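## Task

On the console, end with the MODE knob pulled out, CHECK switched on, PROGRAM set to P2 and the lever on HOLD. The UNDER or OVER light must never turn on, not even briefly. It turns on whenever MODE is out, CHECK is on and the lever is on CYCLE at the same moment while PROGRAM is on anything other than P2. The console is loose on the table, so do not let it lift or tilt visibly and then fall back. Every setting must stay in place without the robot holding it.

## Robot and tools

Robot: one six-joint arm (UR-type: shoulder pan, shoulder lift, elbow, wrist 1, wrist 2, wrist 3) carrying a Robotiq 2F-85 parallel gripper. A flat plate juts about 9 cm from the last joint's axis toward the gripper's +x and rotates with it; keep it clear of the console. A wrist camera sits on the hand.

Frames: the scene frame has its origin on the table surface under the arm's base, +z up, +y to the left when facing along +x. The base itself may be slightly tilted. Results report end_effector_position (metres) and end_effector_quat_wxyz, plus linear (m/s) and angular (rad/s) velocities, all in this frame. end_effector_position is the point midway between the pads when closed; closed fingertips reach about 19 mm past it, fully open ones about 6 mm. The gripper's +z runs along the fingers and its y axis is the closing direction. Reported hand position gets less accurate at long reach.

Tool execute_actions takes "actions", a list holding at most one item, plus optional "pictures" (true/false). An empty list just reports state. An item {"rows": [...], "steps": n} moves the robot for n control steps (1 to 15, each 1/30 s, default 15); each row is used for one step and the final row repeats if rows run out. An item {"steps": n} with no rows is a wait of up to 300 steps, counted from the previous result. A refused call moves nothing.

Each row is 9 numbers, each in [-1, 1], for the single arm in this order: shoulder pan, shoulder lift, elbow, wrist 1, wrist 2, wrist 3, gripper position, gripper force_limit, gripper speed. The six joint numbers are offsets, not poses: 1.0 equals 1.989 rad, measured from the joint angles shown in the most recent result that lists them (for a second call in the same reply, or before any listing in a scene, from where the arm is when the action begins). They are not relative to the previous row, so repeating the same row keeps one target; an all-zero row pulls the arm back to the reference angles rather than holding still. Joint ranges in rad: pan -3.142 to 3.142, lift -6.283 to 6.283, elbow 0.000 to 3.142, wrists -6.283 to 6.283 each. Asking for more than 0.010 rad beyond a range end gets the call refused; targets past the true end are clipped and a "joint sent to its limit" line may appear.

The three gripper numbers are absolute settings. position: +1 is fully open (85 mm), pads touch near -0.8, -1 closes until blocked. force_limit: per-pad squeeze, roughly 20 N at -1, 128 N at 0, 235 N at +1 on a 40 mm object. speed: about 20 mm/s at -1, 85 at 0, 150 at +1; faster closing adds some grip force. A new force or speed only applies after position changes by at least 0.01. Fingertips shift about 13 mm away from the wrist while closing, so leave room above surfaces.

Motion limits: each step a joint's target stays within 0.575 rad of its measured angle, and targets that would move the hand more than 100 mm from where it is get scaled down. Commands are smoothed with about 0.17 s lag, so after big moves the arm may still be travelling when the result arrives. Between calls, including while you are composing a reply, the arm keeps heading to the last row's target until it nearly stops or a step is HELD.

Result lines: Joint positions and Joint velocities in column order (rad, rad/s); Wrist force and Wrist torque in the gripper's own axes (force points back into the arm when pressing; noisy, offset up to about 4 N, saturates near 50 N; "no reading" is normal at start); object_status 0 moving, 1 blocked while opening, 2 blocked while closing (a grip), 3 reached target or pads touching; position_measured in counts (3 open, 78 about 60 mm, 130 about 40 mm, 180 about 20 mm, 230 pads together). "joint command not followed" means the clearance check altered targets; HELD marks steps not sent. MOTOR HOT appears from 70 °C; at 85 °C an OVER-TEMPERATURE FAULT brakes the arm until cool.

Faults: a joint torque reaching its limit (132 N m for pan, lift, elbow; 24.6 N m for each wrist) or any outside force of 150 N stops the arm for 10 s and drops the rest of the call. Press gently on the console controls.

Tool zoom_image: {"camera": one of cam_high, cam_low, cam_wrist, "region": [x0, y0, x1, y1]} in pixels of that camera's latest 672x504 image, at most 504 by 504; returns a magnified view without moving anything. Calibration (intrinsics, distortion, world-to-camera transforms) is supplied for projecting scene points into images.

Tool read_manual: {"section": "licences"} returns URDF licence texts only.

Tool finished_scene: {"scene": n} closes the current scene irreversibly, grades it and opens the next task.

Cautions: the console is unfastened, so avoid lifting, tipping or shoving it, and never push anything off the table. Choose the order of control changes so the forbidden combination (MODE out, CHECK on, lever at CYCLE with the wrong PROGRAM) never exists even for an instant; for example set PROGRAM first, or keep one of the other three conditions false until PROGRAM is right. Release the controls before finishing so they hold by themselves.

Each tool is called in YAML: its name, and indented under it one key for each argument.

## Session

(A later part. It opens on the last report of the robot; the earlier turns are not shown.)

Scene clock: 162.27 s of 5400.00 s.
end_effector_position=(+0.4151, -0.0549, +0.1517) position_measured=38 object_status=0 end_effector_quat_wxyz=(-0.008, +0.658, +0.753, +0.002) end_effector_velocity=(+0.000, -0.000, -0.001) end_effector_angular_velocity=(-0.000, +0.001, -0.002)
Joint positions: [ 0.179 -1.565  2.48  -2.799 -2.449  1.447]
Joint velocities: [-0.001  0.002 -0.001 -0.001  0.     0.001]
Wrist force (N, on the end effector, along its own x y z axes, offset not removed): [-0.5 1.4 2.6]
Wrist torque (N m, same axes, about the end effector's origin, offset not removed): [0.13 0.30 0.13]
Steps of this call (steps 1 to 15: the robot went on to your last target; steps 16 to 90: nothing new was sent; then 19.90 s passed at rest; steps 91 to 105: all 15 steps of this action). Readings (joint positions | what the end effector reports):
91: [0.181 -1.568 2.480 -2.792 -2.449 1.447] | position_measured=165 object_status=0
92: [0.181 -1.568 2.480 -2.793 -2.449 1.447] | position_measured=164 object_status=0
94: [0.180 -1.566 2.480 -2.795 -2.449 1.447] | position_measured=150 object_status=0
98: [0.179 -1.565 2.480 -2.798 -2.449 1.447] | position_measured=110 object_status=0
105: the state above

execute_actions:
  actions:
    - {"rows": [[0.06,-0.05,-0.04,0.17,-0.012,0,1,-0.4,0.5]], "steps": 15}

Scene clock: 165.57 s of 5400.00 s.
end_effector_position=(+0.4179, -0.0524, +0.2014) position_measured=3 object_status=3 end_effector_quat_wxyz=(-0.012, +0.584, +0.812, +0.001) end_effector_velocity=(-0.006, +0.001, +0.009) end_effector_angular_velocity=(-0.002, +0.018, +0.065)
Joint positions: [ 0.295 -1.662  2.402 -2.472 -2.472  1.447]
Joint velocities: [ 0.025 -0.021 -0.015  0.099 -0.004 -0.   ]
Wrist force (N, on the end effector, along its own x y z axes, offset not removed): [-0.5 6.8 1.6]
Wrist torque (N m, same axes, about the end effector's origin, offset not removed): [1.08 0.22 0.14]
Steps of this call (steps 1 to 15: the robot went on to your last target; steps 16 to 84: nothing new was sent; steps 85 to 99: all 15 steps of this action). Readings (joint positions | what the end effector reports):
85: [0.179 -1.565 2.479 -2.799 -2.449 1.447] | position_measured=3 object_status=3
86: [0.188 -1.574 2.471 -2.789 -2.453 1.447] | position_measured=3 object_status=3
88: [0.229 -1.609 2.442 -2.721 -2.461 1.447] | position_measured=3 object_status=3
92: [0.276 -1.647 2.413 -2.548 -2.469 1.447] | position_measured=3 object_status=3
99: the state above
camera_calibration (this result's frames):
cam_wrist: T_world_to_cam=[[0.947088, 0.317027, -0.0501727, -0.365765], [0.320157, -0.921932, 0.218038, -0.188083], [0.0228681, -0.222564, -0.97465, 0.323308], [0, 0, 0, 1]] pos_world=[0.399234, 0.0145144, 0.33777]

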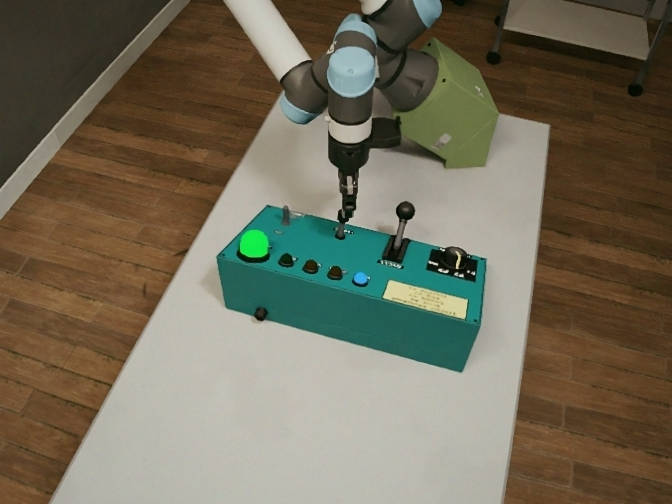

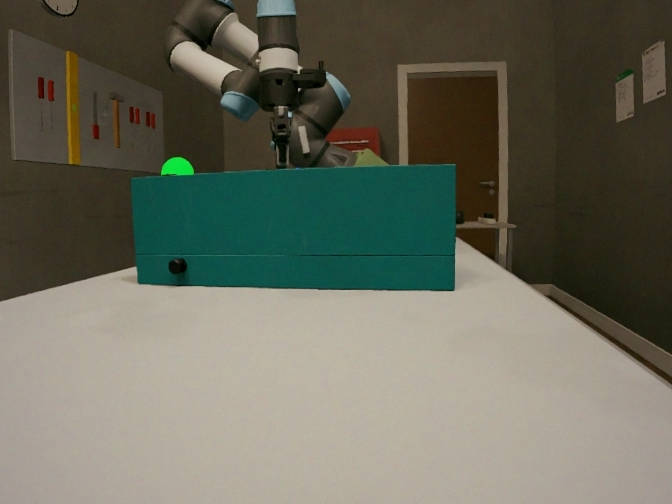

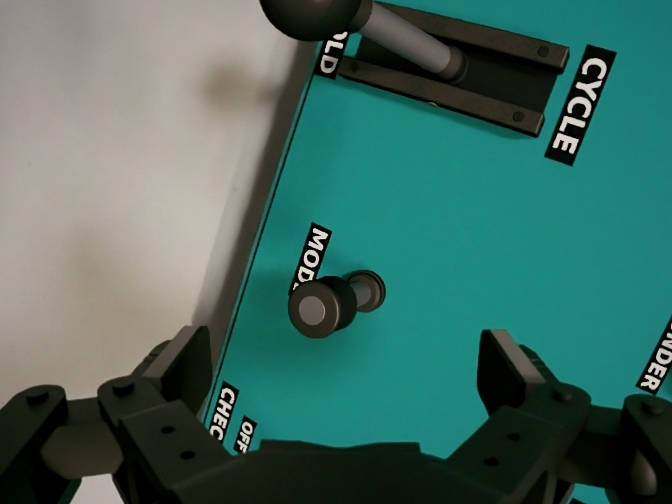

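execute_actions:
  actions:
    - {"rows": [[-0.126,-0.126,0.0145,-0.048,0.032,-0.053,1,-0.4,0.5]], "steps": 15}

Scene clock: 190.90 s of 5400.00 s.
end_effector_position=(+0.4208, -0.1668, +0.1918) position_measured=3 object_status=3 end_effector_quat_wxyz=(-0.000, +0.692, +0.722, +0.002) end_effector_velocity=(-0.004, -0.034, -0.001) end_effector_angular_velocity=(-0.019, -0.006, -0.081)
Joint positions: [ 0.053 -1.904  2.43  -2.565 -2.41   1.344]
Joint velocities: [-0.071 -0.067  0.007 -0.025  0.014 -0.024]
Wrist force (N, on the end effector, along its own x y z axes, offset not removed): [1.9 1.1 1.6]
Wrist torque (N m, same axes, about the end effector's origin, offset not removed): [0.17 -0.25 0.17]
Steps of this call (steps 1 to 30: the robot went on to your last target; steps 31 to 90: nothing new was sent; then 21.83 s passed at rest; steps 91 to 105: all 15 steps of this action). Readings (joint positions | what the end effector reports):
91: [0.298 -1.665 2.400 -2.461 -2.472 1.446] | position_measured=3 object_status=3
92: [0.289 -1.674 2.404 -2.470 -2.465 1.438] | position_measured=3 object_status=3
94: [0.226 -1.735 2.413 -2.503 -2.445 1.405] | position_measured=3 object_status=3
98: [0.106 -1.853 2.425 -2.546 -2.421 1.363] | position_measured=3 object_status=3
105: the state above
camera_calibration (this result's frames):
cam_wrist: T_world_to_cam=[[0.998472, 0.0418704, -0.0360508, -0.403001], [0.0492314, -0.970385, 0.236493, -0.190067], [-0.0250811, -0.237907, -0.970964, 0.305258], [0, 0, 0, 1]] pos_world=[0.419399, -0.094941, 0.326816]

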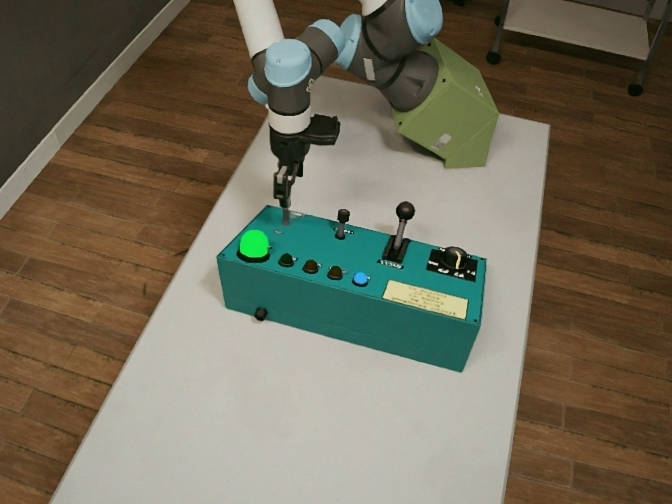

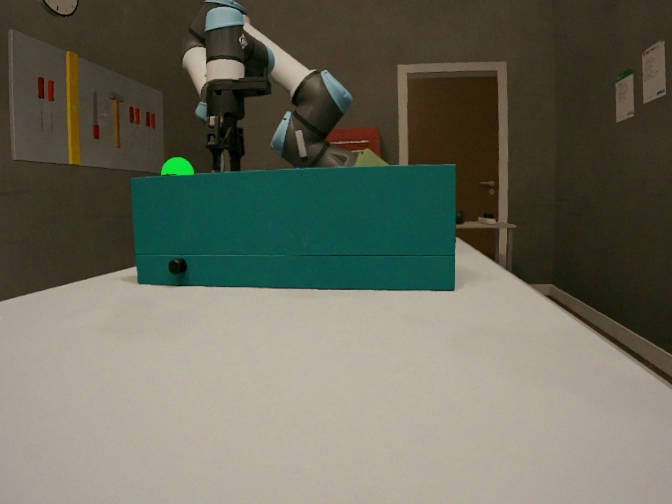

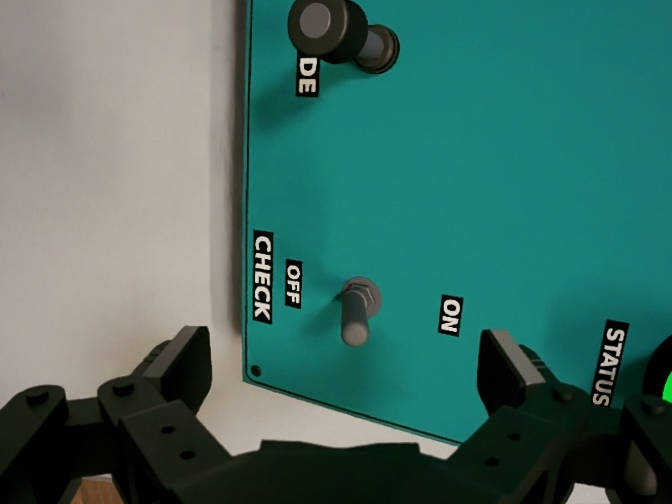

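zoom_image:
  camera: "cam_high"
  region: [210, 190, 490, 330]

Region (210, 190, 490, 330) of cam_high's 672x504 image, scaled by 1.800, with more detail than that image has.

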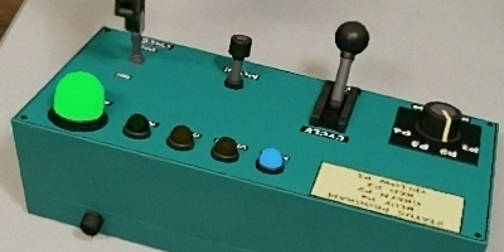

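execute_actions:
  actions:
    - {"rows": [[-0.0895,0.0216,0.078,-0.211,0.020,-0.13,-0.9,-0.4,1]], "steps": 15}
  pictures: false

Scene clock: 218.73 s of 5400.00 s.
end_effector_position=(+0.3902, -0.1888, +0.1417) position_measured=165 object_status=0 end_effector_quat_wxyz=(+0.029, +0.692, +0.721, -0.015) end_effector_velocity=(+0.003, -0.017, -0.001) end_effector_angular_velocity=(-0.039, -0.055, -0.039)
Joint positions: [-0.121 -1.863  2.581 -2.969 -2.37   1.093]
Joint velocities: [-0.035  0.006  0.028 -0.154  0.008 -0.064]
Wrist force (N, on the end effector, along its own x y z axes, offset not removed): [-2.6 39.3 -34.7]
Wrist torque (N m, same axes, about the end effector's origin, offset not removed): [-1.49 0.11 0.50]
Steps of this call (steps 1 to 15: the robot went on to your last target; steps 16 to 90: nothing new was sent; then 24.33 s passed at rest; steps 91 to 105: all 15 steps of this action). Readings (joint positions | what the end effector reports):
91: [0.044 -1.912 2.431 -2.569 -2.408 1.341] | position_measured=3 object_status=0
92: [0.035 -1.905 2.440 -2.578 -2.402 1.332] | position_measured=5 object_status=0
94: [-0.019 -1.887 2.491 -2.647 -2.389 1.265] | position_measured=23 object_status=0
98: [-0.092 -1.870 2.555 -2.861 -2.376 1.143] | position_measured=73 object_status=0
105: the state above

execute_actions:
  actions: []

Scene clock: 220.33 s of 5400.00 s.
end_effector_position=(+0.3894, -0.1901, +0.1409) position_measured=231 object_status=3 end_effector_quat_wxyz=(+0.031, +0.693, +0.720, -0.015) end_effector_velocity=(-0.000, +0.000, -0.000) end_effector_angular_velocity=(+0.000, +0.000, +0.001)
Joint positions: [-0.125 -1.861  2.585 -2.985 -2.37   1.086]
Joint velocities: [ 0.001  0.001  0.     0.    -0.     0.   ]
Wrist force (N, on the end effector, along its own x y z axes, offset not removed): [-0.4 1.6 -0.7]
Wrist torque (N m, same axes, about the end effector's origin, offset not removed): [0.17 0.24 -0.03]
Steps of this call (steps 1 to 30: the robot went on to your last target; steps 31 to 48: nothing new was sent). Readings (joint positions | what the end effector reports):
1: [-0.122 -1.863 2.581 -2.974 -2.370 1.092] | position_measured=178 object_status=0
2: [-0.122 -1.862 2.582 -2.977 -2.370 1.090] | position_measured=191 object_status=0
4: [-0.124 -1.862 2.583 -2.980 -2.372 1.088] | position_measured=216 object_status=0
8: [-0.125 -1.861 2.585 -2.982 -2.370 1.087] | position_measured=231 object_status=0
48: the state above
The arm was judged still, so your last target was given up. Only a new action makes it travel on or press farther. Fingers that are still opening or closing keep moving.
camera_calibration (this result's frames):
cam_wrist: T_world_to_cam=[[0.999243, 0.0350568, -0.016856, -0.376802], [0.0385168, -0.95228, 0.302785, -0.200794], [-0.00543695, -0.303205, -0.95291, 0.22696], [0, 0, 0, 1]] pos_world=[0.385485, -0.109187, 0.270718]

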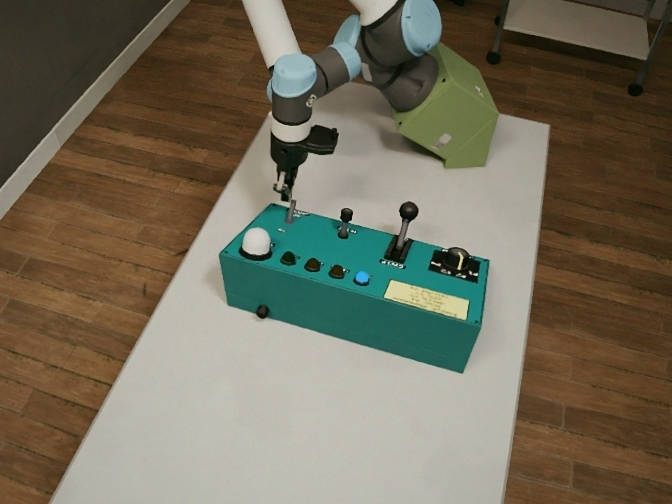

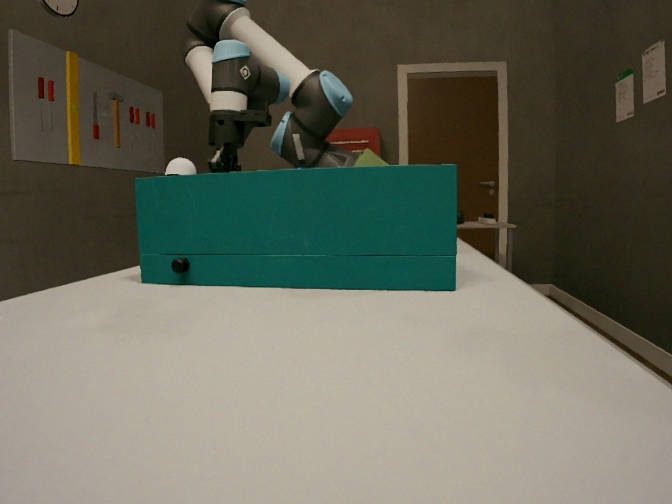

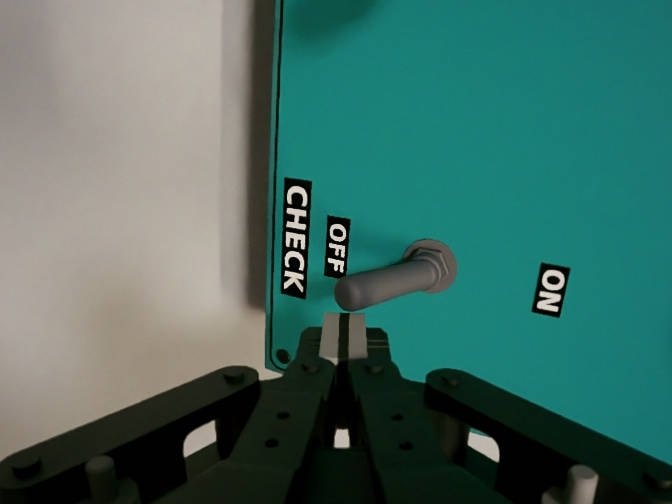

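execute_actions:
  actions:
    - {"rows": [[0.042,-0.034,-0.027,0.115,-0.008,0,-0.9,-0.4,1],[0.042,-0.034,-0.027,0.115,-0.008,0,-0.9,-0.4,1],[0.042,-0.034,-0.027,0.115,-0.008,0,-0.9,-0.4,1],[0.042,-0.034,-0.027,0.115,-0.008,0,-0.9,-0.4,1],[0.042,-0.034,-0.027,0.115,-0.008,0,-0.9,-0.4,1],[0.042,-0.034,-0.027,0.115,-0.008,0,-0.9,-0.4,1],[0.042,-0.034,-0.027,0.115,-0.008,0,-0.9,-0.4,1],[0.042,-0.034,-0.027,0.115,-0.008,0,-0.9,-0.4,1],[0.0343,-0.0838,0.0078,0.1367,0.006,0.0515,-0.9,-0.4,1]], "steps": 15}
  pictures: false

Scene clock: 240.13 s of 5400.00 s.
end_effector_position=(+0.3695, -0.1745, +0.1700) position_measured=231 object_status=3 end_effector_quat_wxyz=(+0.004, +0.678, +0.735, -0.001) end_effector_velocity=(-0.064, +0.015, +0.013) end_effector_angular_velocity=(+0.051, +0.021, -0.183)
Joint positions: [-0.055 -2.004  2.586 -2.728 -2.364  1.164]
Joint velocities: [-0.012 -0.213  0.122  0.133  0.047  0.206]
Wrist force (N, on the end effector, along its own x y z axes, offset not removed): [-0.7 1.5 1.4]
Wrist torque (N m, same axes, about the end effector's origin, offset not removed): [0.37 0.21 0.16]
Steps of this call (steps 1 to 90: nothing new was sent; then 16.30 s passed at rest; steps 91 to 105: all 15 steps of this action). Readings (joint positions | what the end effector reports):
91: [-0.125 -1.862 2.584 -2.984 -2.371 1.086] | position_measured=231 object_status=3
92: [-0.116 -1.870 2.577 -2.975 -2.373 1.086] | position_measured=231 object_status=3
94: [-0.087 -1.894 2.558 -2.911 -2.378 1.086] | position_measured=231 object_status=3
98: [-0.056 -1.918 2.540 -2.805 -2.384 1.086] | position_measured=231 object_status=3
105: the state above

execute_actions:
  actions:
    - {"rows": [[-0.0687,0.0539,0.0332,-0.1355,0.0425,-0.0895,-0.9,-0.4,1]], "steps": 15}

Scene clock: 247.97 s of 5400.00 s.
end_effector_position=(+0.3619, -0.1719, +0.1271) position_measured=231 object_status=3 end_effector_quat_wxyz=(-0.001, +0.666, +0.746, +0.000) end_effector_velocity=(+0.002, -0.004, -0.008) end_effector_angular_velocity=(-0.009, -0.012, +0.005)
Joint positions: [-0.189 -1.9    2.651 -2.989 -2.281  0.992]
Joint velocities: [-0.029  0.027  0.009 -0.076  0.015 -0.048]
Wrist force (N, on the end effector, along its own x y z axes, offset not removed): [1.3 1.4 2.8]
Wrist torque (N m, same axes, about the end effector's origin, offset not removed): [0.16 -0.01 -0.10]
Steps of this call (steps 1 to 30: the robot went on to your last target; steps 31 to 90: nothing new was sent; then 4.33 s passed at rest; steps 91 to 105: all 15 steps of this action). Readings (joint positions | what the end effector reports):
91: [-0.058 -2.027 2.601 -2.713 -2.357 1.188] | position_measured=231 object_status=3
92: [-0.067 -2.019 2.608 -2.722 -2.349 1.179] | position_measured=231 object_status=3
94: [-0.112 -1.974 2.626 -2.790 -2.321 1.119] | position_measured=231 object_status=3
98: [-0.167 -1.921 2.644 -2.931 -2.292 1.028] | position_measured=231 object_status=3
105: the state above
camera_calibration (this result's frames):
cam_wrist: T_world_to_cam=[[0.993093, 0.110814, -0.0385626, -0.332157], [0.116828, -0.96433, 0.237525, -0.200288], [-0.0108661, -0.240389, -0.970616, 0.234132], [0, 0, 0, 1]] pos_world=[0.355806, -0.100054, 0.262016]

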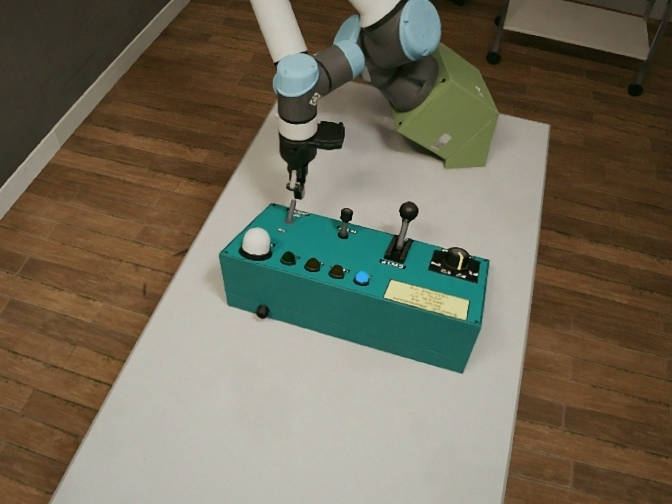

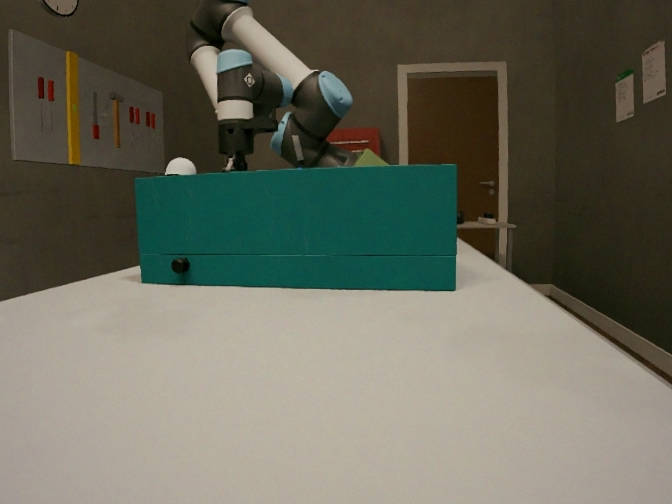

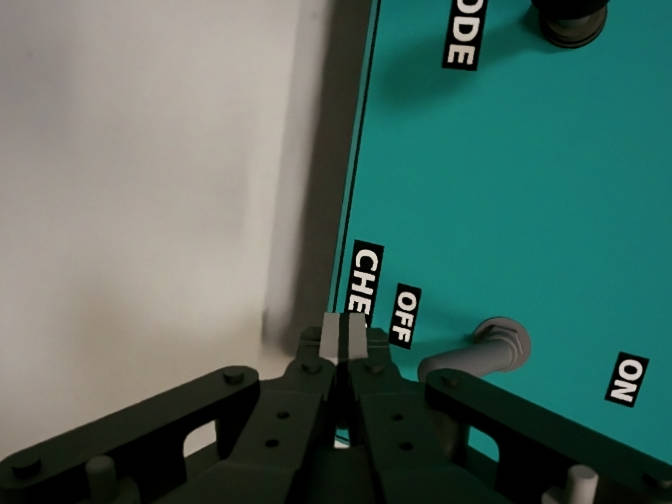

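execute_actions:
  actions:
    - {"rows": [[0.0288,0.0528,-0.0632,0.0297,-0.0175,0.0422,-0.9,-0.4,1]], "steps": 15}

Scene clock: 258.43 s of 5400.00 s.
end_effector_position=(+0.4089, -0.1723, +0.1263) position_measured=231 object_status=3 end_effector_quat_wxyz=(+0.000, +0.675, +0.738, +0.000) end_effector_velocity=(+0.011, -0.000, +0.000) end_effector_angular_velocity=(-0.001, -0.002, -0.008)
Joint positions: [-0.133 -1.797  2.529 -2.931 -2.315  1.074]
Joint velocities: [ 0.011  0.021 -0.027  0.012 -0.007  0.019]
Wrist force (N, on the end effector, along its own x y z axes, offset not removed): [-0.3 -8.8 4.2]
Wrist torque (N m, same axes, about the end effector's origin, offset not removed): [0.46 -0.09 0.21]
Steps of this call (steps 1 to 15: the robot went on to your last target; steps 16 to 90: nothing new was sent; then 6.97 s passed at rest; steps 91 to 105: all 15 steps of this action). Readings (joint positions | what the end effector reports):
91: [-0.191 -1.896 2.652 -2.997 -2.280 0.987] | position_measured=231 object_status=3
92: [-0.184 -1.887 2.643 -2.990 -2.285 0.995] | position_measured=231 object_status=3
94: [-0.163 -1.851 2.600 -2.965 -2.298 1.027] | position_measured=231 object_status=3
98: [-0.142 -1.812 2.549 -2.941 -2.310 1.060] | position_measured=231 object_status=3
105: the state above
camera_calibration (this result's frames):
cam_wrist: T_world_to_cam=[[0.995468, 0.0873923, -0.0374916, -0.383958], [0.0938402, -0.966597, 0.238504, -0.197121], [-0.0153959, -0.240941, -0.970418, 0.2355], [0, 0, 0, 1]] pos_world=[0.404341, -0.10024, 0.261153]

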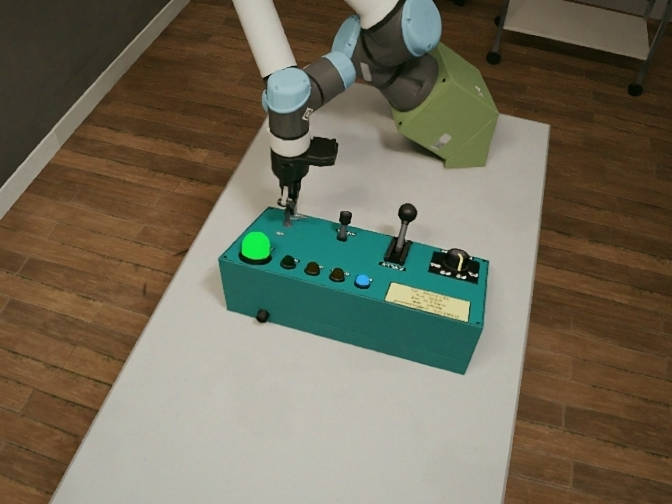

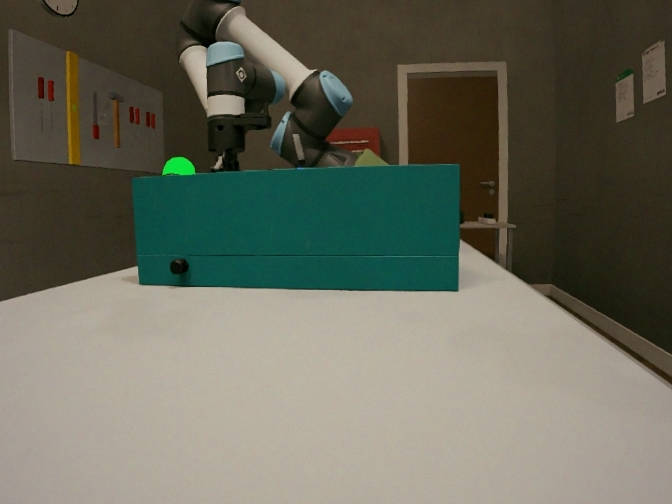

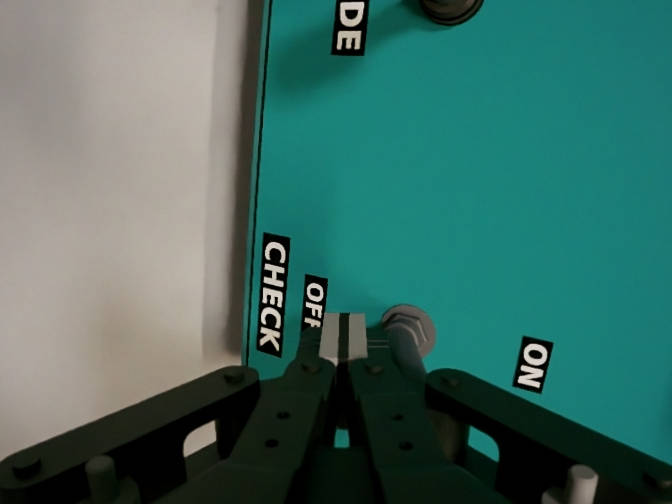

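The STATUS light is green again. I'll lift clear, backing off slightly in −x, and check everything.

execute_actions:
  actions:
    - {"rows": [[0.07,-0.07,-0.035,0.19,-0.013,0,-0.9,-0.4,1]], "steps": 15}

Scene clock: 261.80 s of 5400.00 s.
end_effector_position=(+0.4065, -0.1593, +0.1805) position_measured=231 object_status=3 end_effector_quat_wxyz=(-0.024, +0.600, +0.800, +0.016) end_effector_velocity=(-0.010, +0.007, +0.010) end_effector_angular_velocity=(+0.018, +0.029, +0.074)
Joint positions: [ 0.003 -1.933  2.461 -2.567 -2.34   1.074]
Joint velocities: [ 0.029 -0.031 -0.012  0.118 -0.004 -0.002]
Wrist force (N, on the end effector, along its own x y z axes, offset not removed): [0.6 2.3 -0.4]
Wrist torque (N m, same axes, about the end effector's origin, offset not removed): [0.23 0.11 -0.03]
Steps of this call (steps 1 to 15: the robot went on to your last target; steps 16 to 86: nothing new was sent; steps 87 to 101: all 15 steps of this action). Readings (joint positions | what the end effector reports):
87: [-0.131 -1.795 2.525 -2.929 -2.316 1.076] | position_measured=231 object_status=3
88: [-0.122 -1.804 2.517 -2.920 -2.320 1.076] | position_measured=231 object_status=3
90: [-0.075 -1.852 2.493 -2.851 -2.329 1.075] | position_measured=231 object_status=3
94: [-0.019 -1.910 2.470 -2.657 -2.337 1.074] | position_measured=231 object_status=3
101: the state above
camera_calibration (this result's frames):
cam_wrist: T_world_to_cam=[[0.959037, 0.280104, -0.0423026, -0.334284], [0.283065, -0.94173, 0.181709, -0.259924], [0.0110598, -0.18624, -0.982442, 0.291357], [0, 0, 0, 1]] pos_world=[0.390944, -0.0968819, 0.31933]

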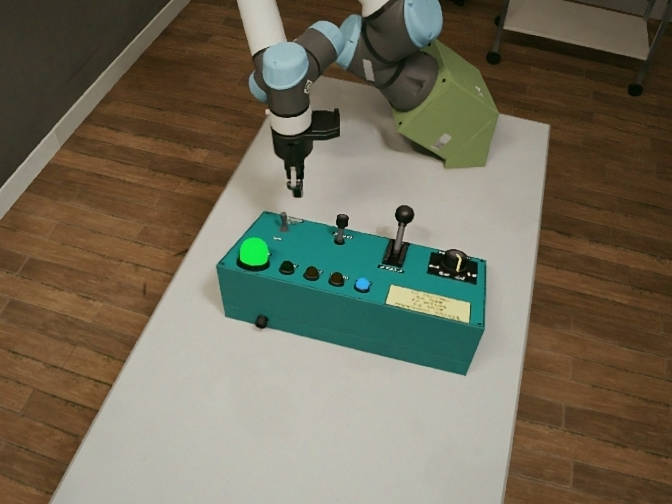

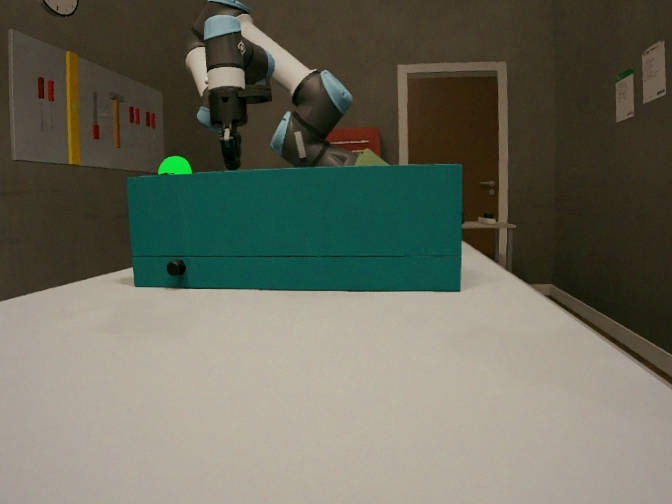

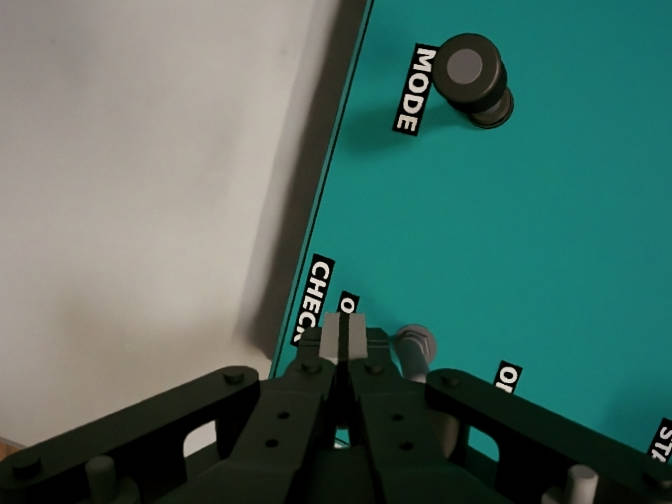

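zoom_image:
  camera: "cam_high"
  region: [370, 190, 500, 290]

Region (370, 190, 500, 290) of cam_high's 672x504 image, scaled by 3.877, with more detail than that image has; it fills the top 388 rows of this view, and the rest is white.

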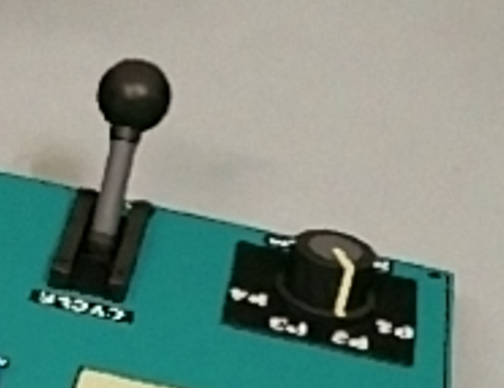

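finished_scene:
  scene: 2

The scene is finished: the task was done.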